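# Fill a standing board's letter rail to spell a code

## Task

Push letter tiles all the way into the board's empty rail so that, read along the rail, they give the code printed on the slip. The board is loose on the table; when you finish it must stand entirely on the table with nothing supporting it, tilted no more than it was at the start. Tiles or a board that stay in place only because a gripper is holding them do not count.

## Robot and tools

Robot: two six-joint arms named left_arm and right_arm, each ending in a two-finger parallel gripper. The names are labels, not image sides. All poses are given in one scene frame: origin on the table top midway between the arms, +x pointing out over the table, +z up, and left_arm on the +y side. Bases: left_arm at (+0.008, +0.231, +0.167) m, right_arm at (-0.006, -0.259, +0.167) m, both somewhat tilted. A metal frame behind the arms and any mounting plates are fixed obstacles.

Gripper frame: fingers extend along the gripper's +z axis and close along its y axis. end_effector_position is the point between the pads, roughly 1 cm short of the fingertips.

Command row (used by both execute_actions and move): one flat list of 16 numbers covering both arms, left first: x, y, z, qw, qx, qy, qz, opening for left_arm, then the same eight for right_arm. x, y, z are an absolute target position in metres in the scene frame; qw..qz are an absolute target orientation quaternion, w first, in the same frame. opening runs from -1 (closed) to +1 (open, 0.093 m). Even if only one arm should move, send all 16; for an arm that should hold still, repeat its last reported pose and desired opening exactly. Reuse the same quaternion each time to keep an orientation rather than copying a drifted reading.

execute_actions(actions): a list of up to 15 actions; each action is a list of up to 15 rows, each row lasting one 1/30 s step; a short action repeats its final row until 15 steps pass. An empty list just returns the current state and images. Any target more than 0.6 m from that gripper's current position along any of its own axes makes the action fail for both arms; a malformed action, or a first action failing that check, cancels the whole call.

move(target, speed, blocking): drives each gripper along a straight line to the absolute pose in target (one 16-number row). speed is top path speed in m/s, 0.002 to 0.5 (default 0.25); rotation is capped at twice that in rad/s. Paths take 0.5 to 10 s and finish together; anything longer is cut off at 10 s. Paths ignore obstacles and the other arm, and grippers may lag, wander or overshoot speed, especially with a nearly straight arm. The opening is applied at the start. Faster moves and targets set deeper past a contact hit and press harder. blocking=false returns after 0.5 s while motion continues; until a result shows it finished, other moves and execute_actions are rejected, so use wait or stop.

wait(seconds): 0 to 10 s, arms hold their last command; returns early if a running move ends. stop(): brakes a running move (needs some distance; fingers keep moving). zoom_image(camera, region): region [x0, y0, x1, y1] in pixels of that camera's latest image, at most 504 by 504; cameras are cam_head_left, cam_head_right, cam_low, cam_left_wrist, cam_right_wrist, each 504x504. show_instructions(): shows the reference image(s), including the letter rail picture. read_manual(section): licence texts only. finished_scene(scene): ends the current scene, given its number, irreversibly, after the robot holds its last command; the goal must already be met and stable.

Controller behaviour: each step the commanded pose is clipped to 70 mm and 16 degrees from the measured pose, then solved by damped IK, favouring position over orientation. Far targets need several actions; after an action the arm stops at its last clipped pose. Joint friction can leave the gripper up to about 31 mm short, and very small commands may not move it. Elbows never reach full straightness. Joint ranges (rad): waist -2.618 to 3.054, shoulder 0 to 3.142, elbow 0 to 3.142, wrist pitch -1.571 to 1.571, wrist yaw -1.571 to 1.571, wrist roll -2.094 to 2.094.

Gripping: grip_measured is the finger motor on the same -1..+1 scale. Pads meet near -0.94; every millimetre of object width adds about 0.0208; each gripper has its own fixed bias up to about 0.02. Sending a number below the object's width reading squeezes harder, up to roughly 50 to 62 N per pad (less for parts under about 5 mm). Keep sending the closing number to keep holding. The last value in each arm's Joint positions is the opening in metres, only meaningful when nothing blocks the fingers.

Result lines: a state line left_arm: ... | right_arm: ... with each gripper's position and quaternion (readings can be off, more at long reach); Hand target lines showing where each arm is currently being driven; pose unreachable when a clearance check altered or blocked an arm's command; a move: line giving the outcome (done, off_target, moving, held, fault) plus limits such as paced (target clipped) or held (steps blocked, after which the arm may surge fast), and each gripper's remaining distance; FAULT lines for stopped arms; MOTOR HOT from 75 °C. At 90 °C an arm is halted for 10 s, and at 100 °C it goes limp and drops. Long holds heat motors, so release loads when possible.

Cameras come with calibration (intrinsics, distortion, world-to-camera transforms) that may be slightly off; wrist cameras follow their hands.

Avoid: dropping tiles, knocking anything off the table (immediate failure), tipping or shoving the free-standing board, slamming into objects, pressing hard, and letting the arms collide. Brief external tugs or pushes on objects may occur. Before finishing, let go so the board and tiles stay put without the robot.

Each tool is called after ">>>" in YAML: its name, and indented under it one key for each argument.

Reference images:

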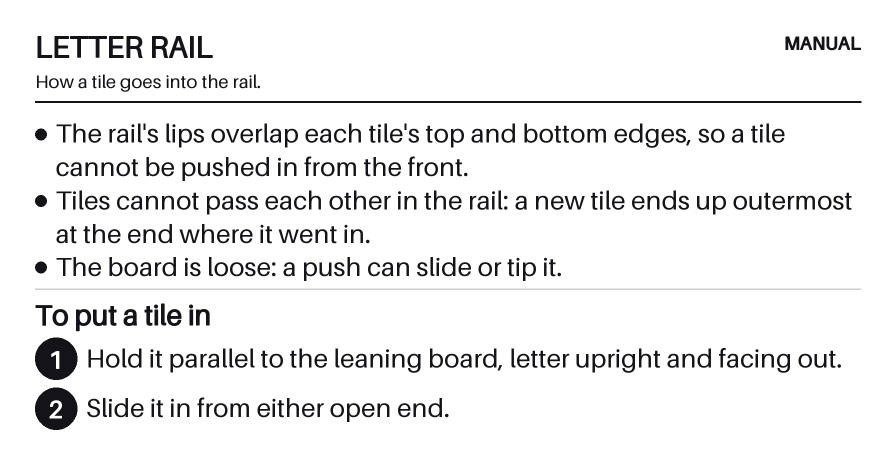

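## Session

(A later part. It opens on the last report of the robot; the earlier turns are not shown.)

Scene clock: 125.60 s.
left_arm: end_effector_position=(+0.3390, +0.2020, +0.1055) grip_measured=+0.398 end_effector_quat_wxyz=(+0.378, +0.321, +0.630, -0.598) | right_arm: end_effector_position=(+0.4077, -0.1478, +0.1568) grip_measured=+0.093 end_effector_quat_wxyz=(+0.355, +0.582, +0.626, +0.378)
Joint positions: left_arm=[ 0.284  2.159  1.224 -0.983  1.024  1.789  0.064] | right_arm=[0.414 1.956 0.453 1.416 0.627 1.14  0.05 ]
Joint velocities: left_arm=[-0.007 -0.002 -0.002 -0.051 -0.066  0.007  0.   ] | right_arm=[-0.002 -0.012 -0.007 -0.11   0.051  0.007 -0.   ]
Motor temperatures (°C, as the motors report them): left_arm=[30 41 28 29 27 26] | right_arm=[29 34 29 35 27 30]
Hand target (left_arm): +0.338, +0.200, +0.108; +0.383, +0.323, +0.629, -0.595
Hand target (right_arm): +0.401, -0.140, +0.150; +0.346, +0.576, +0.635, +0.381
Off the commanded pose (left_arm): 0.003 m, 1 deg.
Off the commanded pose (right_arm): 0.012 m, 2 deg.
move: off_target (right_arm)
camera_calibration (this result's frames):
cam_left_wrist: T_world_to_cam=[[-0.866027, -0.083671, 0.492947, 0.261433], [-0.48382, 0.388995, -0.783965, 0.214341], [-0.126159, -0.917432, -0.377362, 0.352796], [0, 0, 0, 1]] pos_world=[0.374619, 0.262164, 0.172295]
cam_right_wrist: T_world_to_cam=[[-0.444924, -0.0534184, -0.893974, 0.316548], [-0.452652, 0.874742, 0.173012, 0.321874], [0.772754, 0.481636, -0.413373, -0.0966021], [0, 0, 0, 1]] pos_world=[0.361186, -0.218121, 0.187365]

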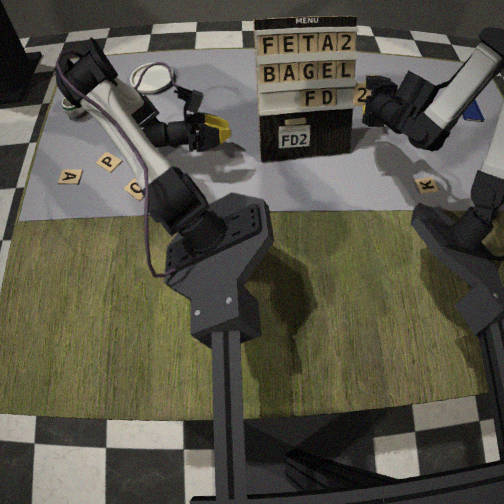

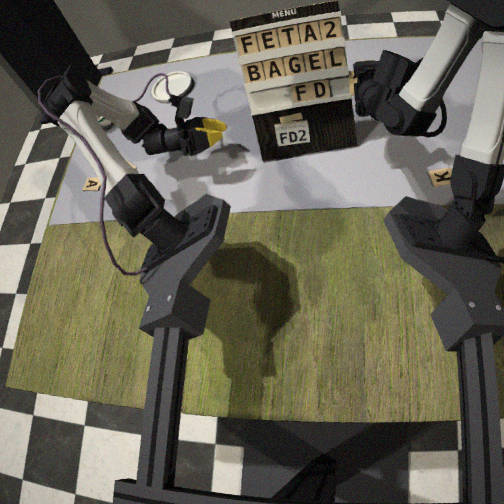

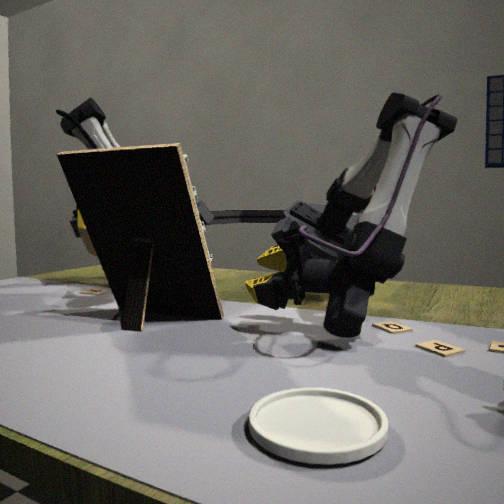

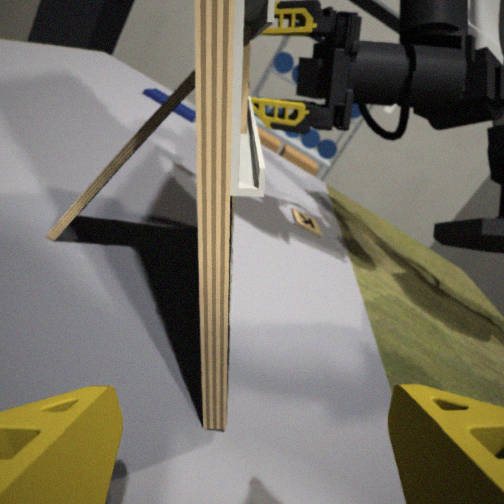

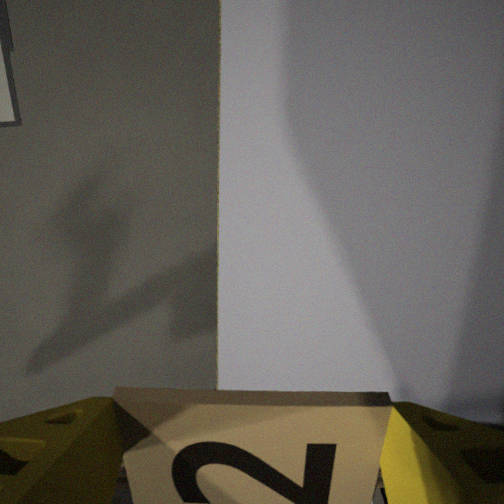

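Similar to state before D's success; repeat that, slightly lower.

>>> move:
  target: [0.338,0.2,0.108,0.383,0.323,0.629,-0.594,0.4,0.403,-0.133,0.147,0.346,0.576,0.635,0.381,0.05]
  speed: 0.015

>>> zoom_image:
  camera: "cam_head_left"
  region: [320,60,400,140]

Scene clock: 127.40 s.
left_arm: end_effector_position=(+0.3390, +0.2020, +0.1055) grip_measured=+0.398 end_effector_quat_wxyz=(+0.378, +0.321, +0.630, -0.598) | right_arm: end_effector_position=(+0.4054, -0.1438, +0.1534) grip_measured=+0.093 end_effector_quat_wxyz=(+0.355, +0.583, +0.623, +0.382)
Joint positions: left_arm=[ 0.284  2.159  1.224 -0.983  1.024  1.789  0.064] | right_arm=[0.419 1.995 0.453 1.461 0.627 1.142 0.05 ]
Joint velocities: left_arm=[-0.012 -0.012 -0.007  0.037  0.037 -0.022  0.   ] | right_arm=[-0.007 -0.007 -0.002  0.007 -0.007 -0.022 -0.   ]
Motor temperatures (°C, as the motors report them): left_arm=[30 41 28 29 27 26] | right_arm=[29 34 29 35 27 30]
Hand target (left_arm): +0.338, +0.200, +0.108; +0.383, +0.323, +0.629, -0.595
Hand target (right_arm): +0.403, -0.133, +0.147; +0.346, +0.576, +0.635, +0.381
Off the commanded pose (left_arm): 0.003 m, 1 deg.
Off the commanded pose (right_arm): 0.013 m, 2 deg.
move: off_target (right_arm)
camera_calibration (this result's frames):
cam_left_wrist: T_world_to_cam=[[-0.866027, -0.083671, 0.492947, 0.261433], [-0.48382, 0.388995, -0.783965, 0.214341], [-0.126159, -0.917432, -0.377362, 0.352796], [0, 0, 0, 1]] pos_world=[0.374619, 0.262164, 0.172295]
cam_right_wrist: T_world_to_cam=[[-0.439227, -0.0468187, -0.897155, 0.311857], [-0.452754, 0.874084, 0.176043, 0.317427], [0.775947, 0.483513, -0.405118, -0.100432], [0, 0, 0, 1]] pos_world=[0.358622, -0.214297, 0.183217]

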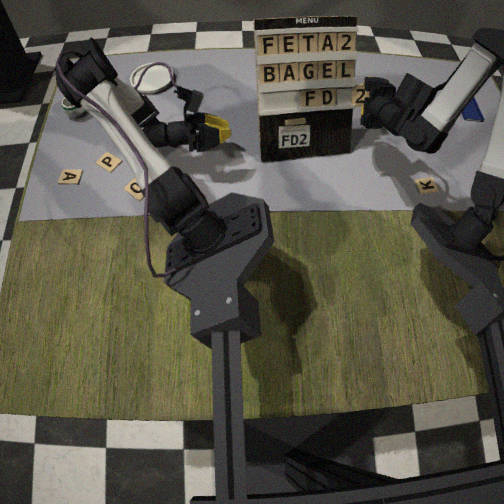

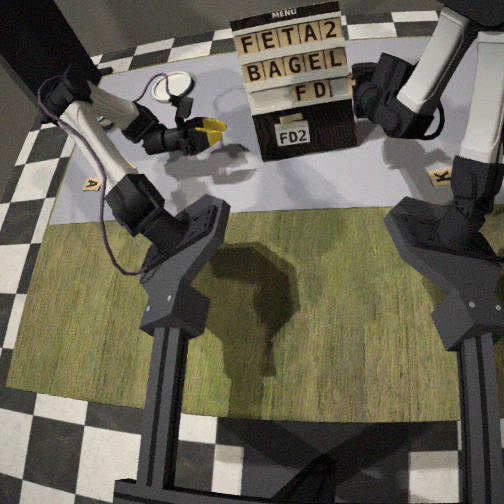

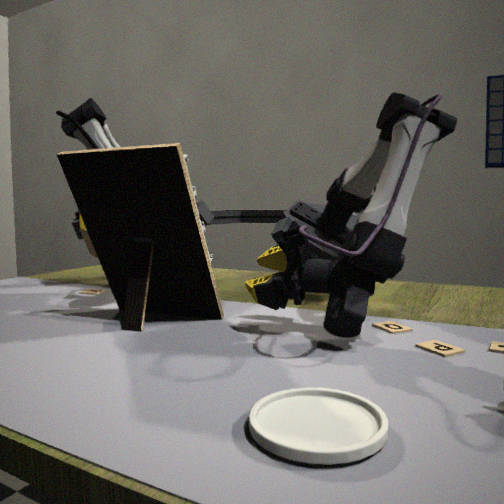

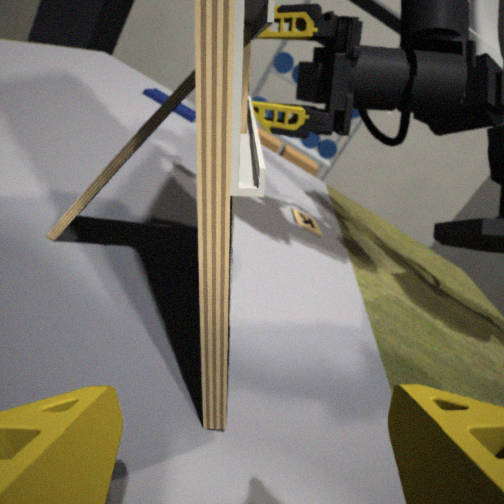

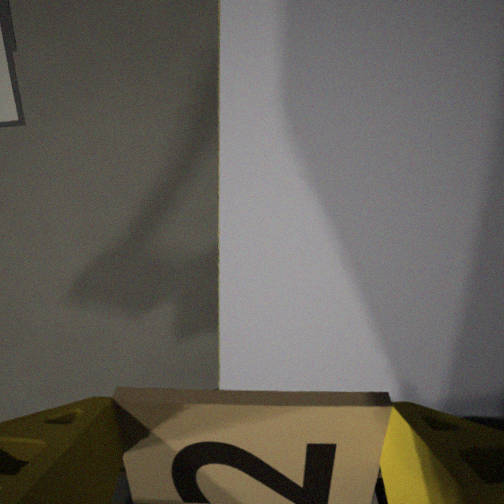

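Region (320, 60, 400, 140) of cam_head_left's 504x504 image, scaled by 6.300, with more detail than that image has.

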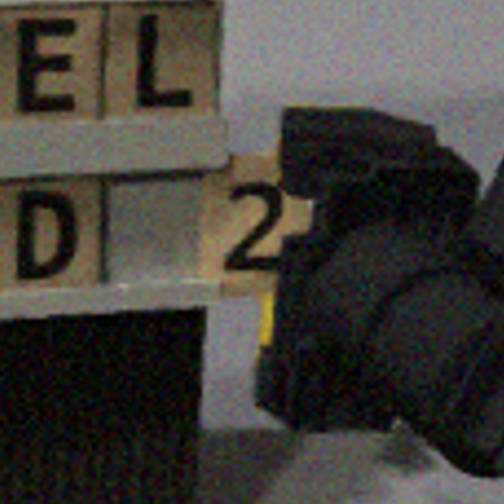

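>>> move:
  target: [0.352,0.13,0.085,0.39,0.31,0.635,-0.59,0.4,0.403,-0.117,0.15,0.346,0.576,0.635,0.381,0.05]
  speed: 0.05

>>> move:
  target: [0.352,0.09,0.08,0.39,0.31,0.635,-0.59,0.4,0.403,-0.125,0.15,0.346,0.576,0.635,0.381,0.55]
  speed: 0.06

>>> move:
  target: [0.359,0.094,0.081,0.39,0.31,0.635,-0.59,-0.72,0.405,-0.172,0.15,0.346,0.576,0.635,0.381,0.55]
  speed: 0.08

>>> move:
  target: [0.359,0.094,0.081,0.39,0.31,0.635,-0.59,-0.72,0.412,-0.165,0.148,0.293,0.488,0.704,0.423,-1]

Scene clock: 129.67 s.
left_arm: end_effector_position=(+0.3594, +0.1379, +0.0898) grip_measured=+0.398 end_effector_quat_wxyz=(+0.397, +0.317, +0.635, -0.582) | right_arm: end_effector_position=(+0.4049, -0.1258, +0.1549) grip_measured=+0.093 end_effector_quat_wxyz=(+0.353, +0.580, +0.626, +0.384)
Joint positions: left_arm=[ 0.127  2.206  1.1   -0.462  1.069  1.435  0.064] | right_arm=[0.464 2.037 0.491 1.456 0.663 1.147 0.05 ]
Joint velocities: left_arm=[-0.017 -0.002  0.002  0.022 -0.007  0.022  0.   ] | right_arm=[-0.002  0.012  0.002 -0.037  0.022  0.066  0.   ]
Motor temperatures (°C, as the motors report them): left_arm=[30 41 28 29 27 26] | right_arm=[29 34 29 35 27 30]
Hand target (left_arm): +0.351, +0.130, +0.086; +0.389, +0.311, +0.634, -0.592
Hand target (right_arm): +0.403, -0.117, +0.150; +0.346, +0.576, +0.635, +0.381
Off the commanded pose (left_arm): 0.012 m, 1 deg.
Off the commanded pose (right_arm): 0.010 m, 1 deg.
move: off_target (left_arm)
camera_calibration (this result's frames):
cam_left_wrist: T_world_to_cam=[[-0.874, -0.126042, 0.469295, 0.292361], [-0.47986, 0.376003, -0.792689, 0.237998], [-0.0765442, -0.918006, -0.389109, 0.273983], [0, 0, 0, 1]] pos_world=[0.390701, 0.19888, 0.158064]
cam_right_wrist: T_world_to_cam=[[-0.439678, -0.0513081, -0.896689, 0.313341], [-0.462441, 0.868796, 0.177039, 0.304352], [0.769956, 0.492505, -0.405717, -0.10446], [0, 0, 0, 1]] pos_world=[0.358943, -0.196896, 0.184707]

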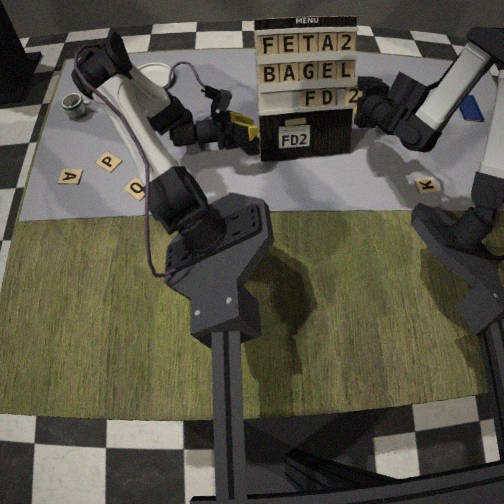

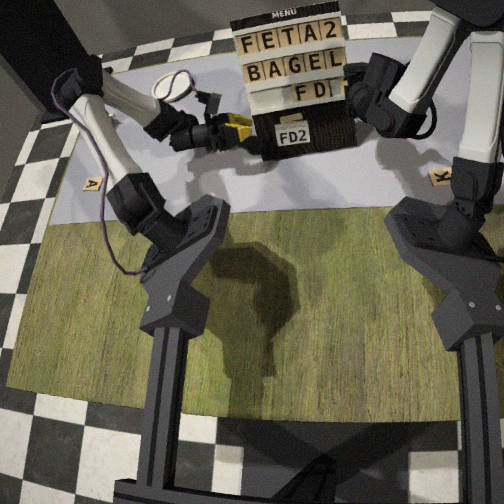

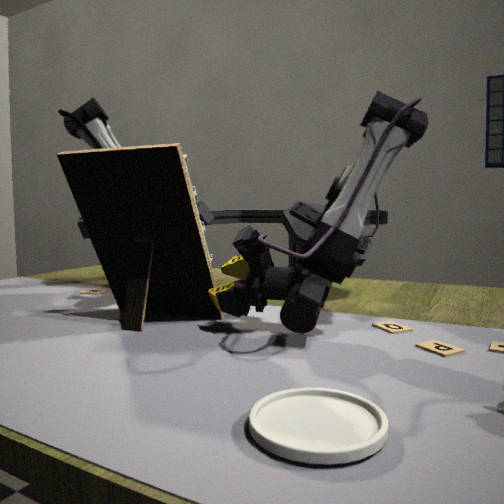

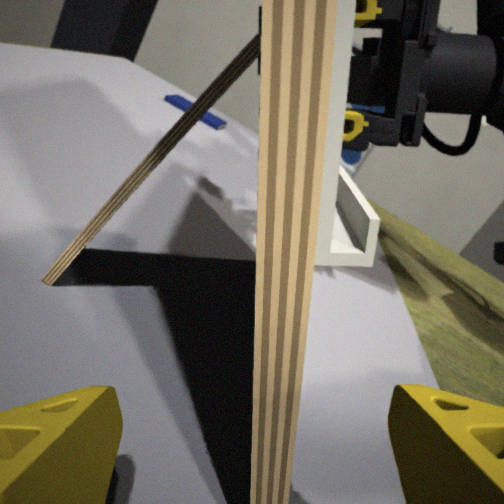

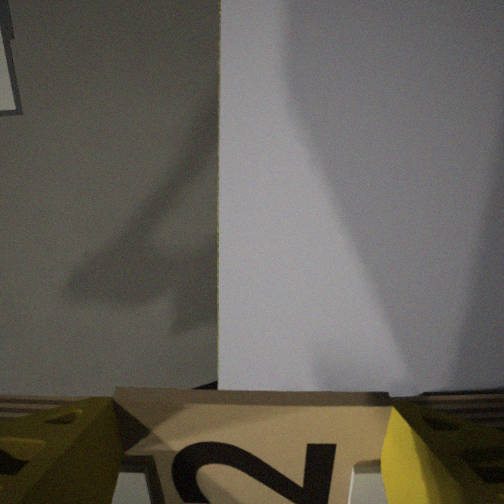

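Scene clock: 131.07 s.
left_arm: end_effector_position=(+0.3623, +0.0976, +0.0856) grip_measured=+0.398 end_effector_quat_wxyz=(+0.401, +0.314, +0.633, -0.583) | right_arm: end_effector_position=(+0.4044, -0.1241, +0.1542) grip_measured=+0.547 end_effector_quat_wxyz=(+0.350, +0.577, +0.629, +0.385)
Joint positions: left_arm=[ 0.032  2.256  1.031 -0.16   1.069  1.232  0.064] | right_arm=[0.464 2.037 0.491 1.449 0.656 1.147 0.071]
Joint velocities: left_arm=[-0.017 -0.002  0.022  0.037 -0.037 -0.066  0.001] | right_arm=[-0.007 -0.017  0.007  0.051 -0.037  0.051  0.   ]
Motor temperatures (°C, as the motors report them): left_arm=[30 41 28 29 27 26] | right_arm=[29 34 29 35 27 30]
Hand target (left_arm): +0.351, +0.091, +0.081; +0.389, +0.311, +0.635, -0.591
Hand target (right_arm): +0.403, -0.125, +0.150; +0.346, +0.576, +0.635, +0.381
Off the commanded pose (left_arm): 0.014 m, 2 deg.
Off the commanded pose (right_arm): 0.005 m, 1 deg.
move: off_target (left_arm)
camera_calibration (this result's frames):
cam_left_wrist: T_world_to_cam=[[-0.874623, -0.128512, 0.46746, 0.292385], [-0.479862, 0.366792, -0.796992, 0.252529], [-0.0690378, -0.921384, -0.382473, 0.232621], [0, 0, 0, 1]] pos_world=[0.392965, 0.159283, 0.153556]
cam_right_wrist: T_world_to_cam=[[-0.440752, -0.0554807, -0.895913, 0.312402], [-0.470872, 0.864028, 0.178143, 0.305392], [0.76421, 0.500378, -0.406946, -0.101709], [0, 0, 0, 1]] pos_world=[0.359219, -0.195642, 0.184091]

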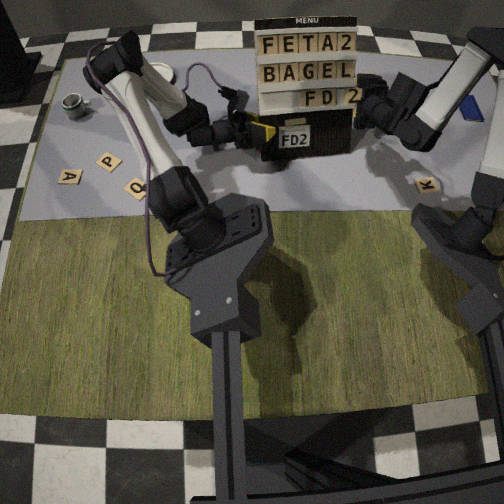

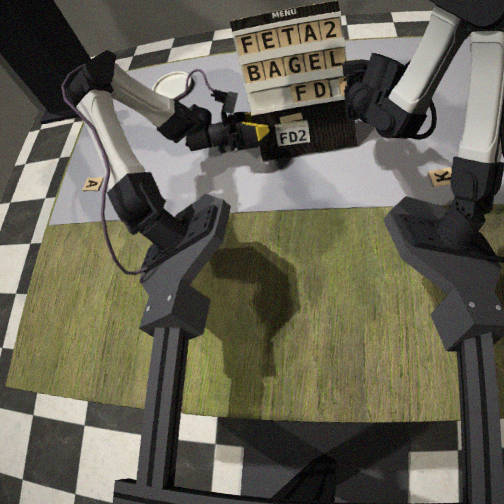

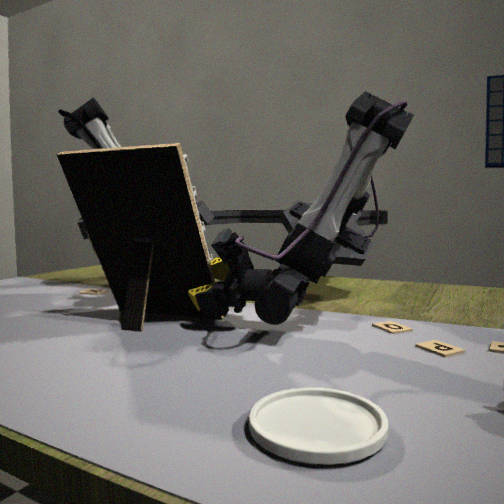

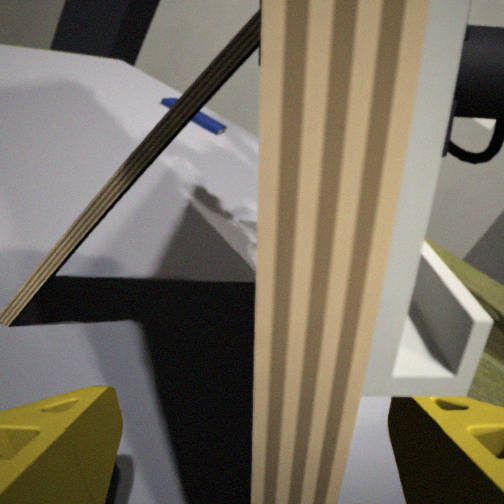

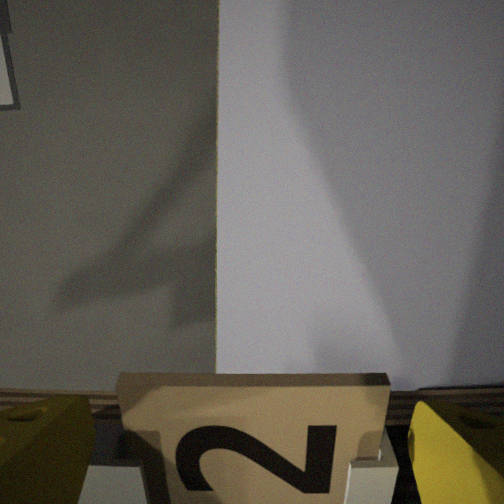

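Scene clock: 132.17 s.
left_arm: end_effector_position=(+0.3601, +0.0971, +0.0881) grip_measured=-0.712 end_effector_quat_wxyz=(+0.403, +0.315, +0.628, -0.587) | right_arm: end_effector_position=(+0.4091, -0.1676, +0.1538) grip_measured=+0.547 end_effector_quat_wxyz=(+0.348, +0.579, +0.626, +0.389)
Joint positions: left_arm=[ 0.031  2.256  1.031 -0.177  1.08   1.249  0.011] | right_arm=[0.338 1.891 0.409 1.394 0.527 1.142 0.071]
Joint velocities: left_arm=[-0.012 -0.012 -0.002 -0.066  0.081  0.022 -0.001] | right_arm=[ 0.002 -0.022 -0.007  0.051 -0.037  0.007  0.   ]
Motor temperatures (°C, as the motors report them): left_arm=[30 41 28 29 27 26] | right_arm=[29 34 29 35 27 30]
Hand target (left_arm): +0.359, +0.094, +0.081; +0.390, +0.310, +0.635, -0.590
Hand target (right_arm): +0.405, -0.172, +0.150; +0.346, +0.576, +0.635, +0.381
Off the commanded pose (left_arm): 0.008 m, 2 deg.
Off the commanded pose (right_arm): 0.007 m, 1 deg.
move: done
camera_calibration (this result's frames):
cam_left_wrist: T_world_to_cam=[[-0.877536, -0.117169, 0.464975, 0.289364], [-0.473862, 0.360296, -0.803518, 0.252637], [-0.0733813, -0.925451, -0.371694, 0.233926], [0, 0, 0, 1]] pos_world=[0.390808, 0.159367, 0.1554]
cam_right_wrist: T_world_to_cam=[[-0.439473, -0.0453253, -0.897112, 0.313091], [-0.468726, 0.863542, 0.185988, 0.343126], [0.766263, 0.502236, -0.400748, -0.0852164], [0, 0, 0, 1]] pos_world=[0.363725, -0.239314, 0.18291]

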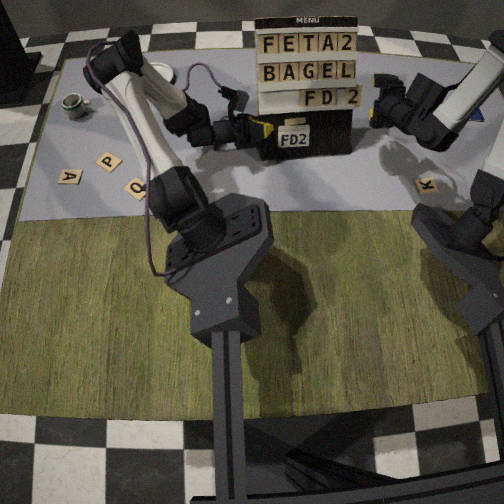

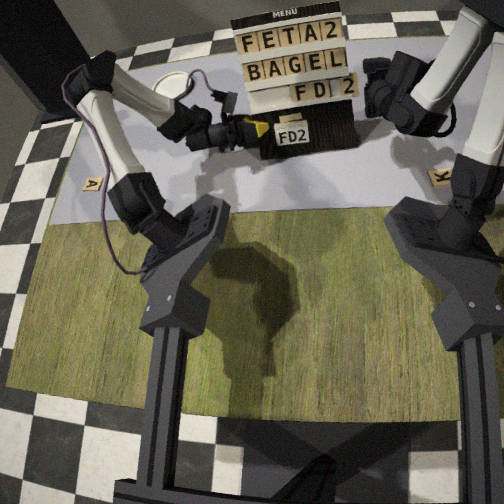

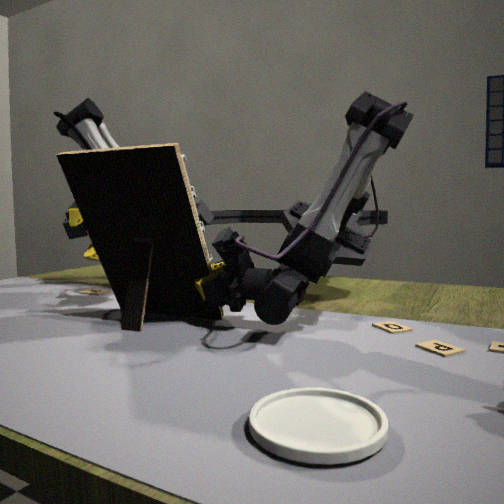

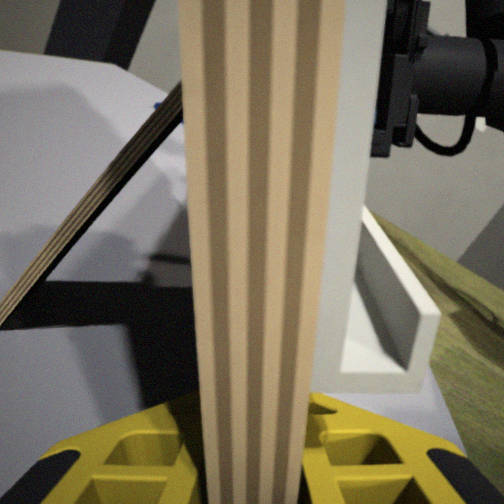

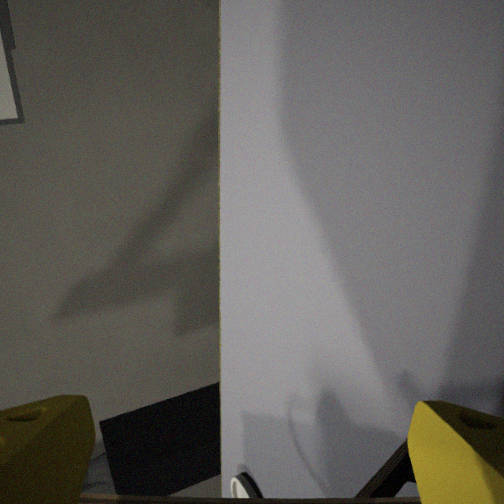

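Scene clock: 133.40 s.
left_arm: end_effector_position=(+0.3599, +0.0971, +0.0881) grip_measured=-0.713 end_effector_quat_wxyz=(+0.404, +0.317, +0.627, -0.586) | right_arm: end_effector_position=(+0.4083, -0.1596, +0.1462) grip_measured=-0.985 end_effector_quat_wxyz=(+0.289, +0.489, +0.705, +0.425)
Joint positions: left_arm=[ 0.031  2.256  1.031 -0.178  1.08   1.254  0.011] | right_arm=[0.22  1.75  0.409 1.121 0.205 1.039 0.   ]
Joint velocities: left_arm=[ 0.002 -0.022  0.002 -0.022 -0.007  0.037 -0.001] | right_arm=[-0.022 -0.022  0.007 -0.022 -0.066 -0.007  0.   ]
Motor temperatures (°C, as the motors report them): left_arm=[30 41 28 29 27 26] | right_arm=[29 34 29 35 27 30]
Hand target (left_arm): +0.359, +0.094, +0.081; +0.390, +0.310, +0.635, -0.590
Hand target (right_arm): +0.412, -0.165, +0.148; +0.294, +0.488, +0.704, +0.424
Off the commanded pose (left_arm): 0.008 m, 2 deg.
Off the commanded pose (right_arm): 0.007 m, 1 deg.
move: done
camera_calibration (this result's frames):
cam_left_wrist: T_world_to_cam=[[-0.879717, -0.117177, 0.460833, 0.290403], [-0.470027, 0.360888, -0.805503, 0.251342], [-0.0719229, -0.925219, -0.372556, 0.23344], [0, 0, 0, 1]] pos_world=[0.3904, 0.159305, 0.155598]
cam_right_wrist: T_world_to_cam=[[-0.423289, -0.173965, -0.889136, 0.277939], [-0.68436, 0.704501, 0.187962, 0.399621], [0.593698, 0.688051, -0.417262, 0.0109031], [0, 0, 0, 1]] pos_world=[0.38466, -0.240683, 0.176562]

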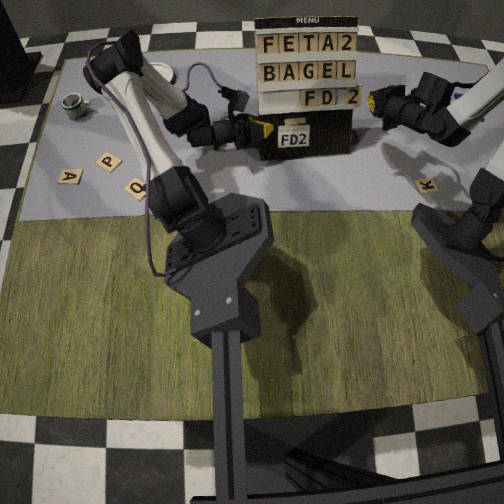

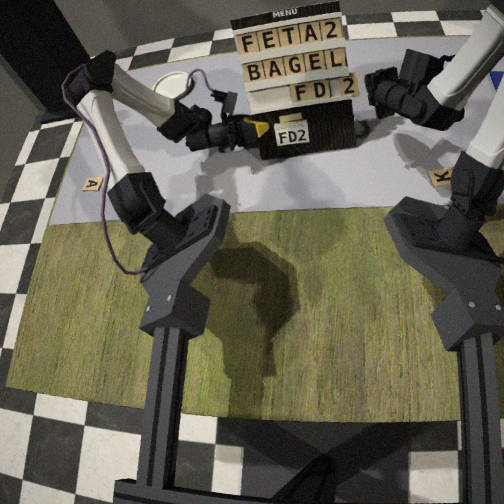

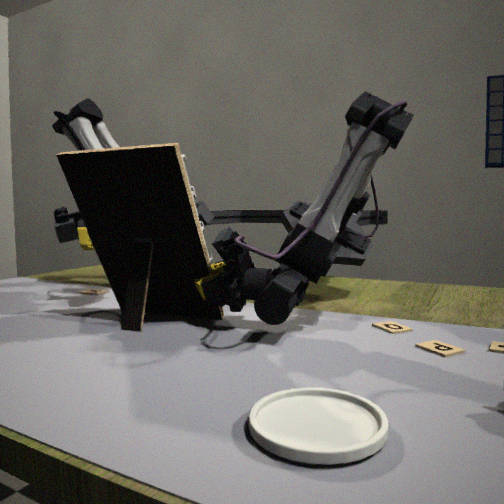

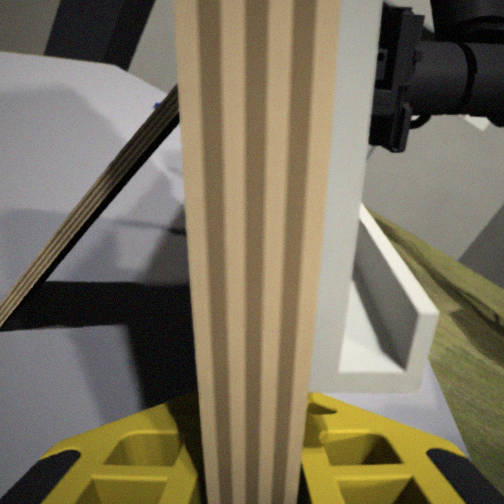

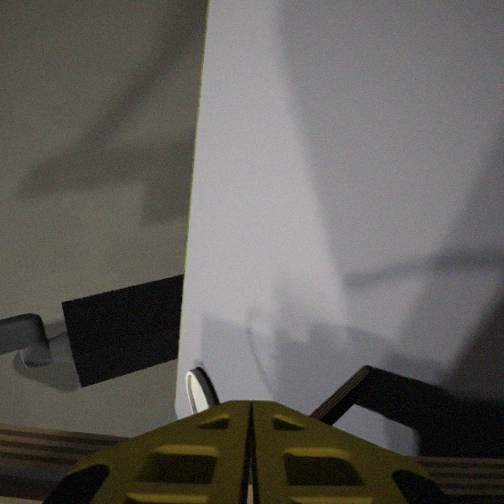

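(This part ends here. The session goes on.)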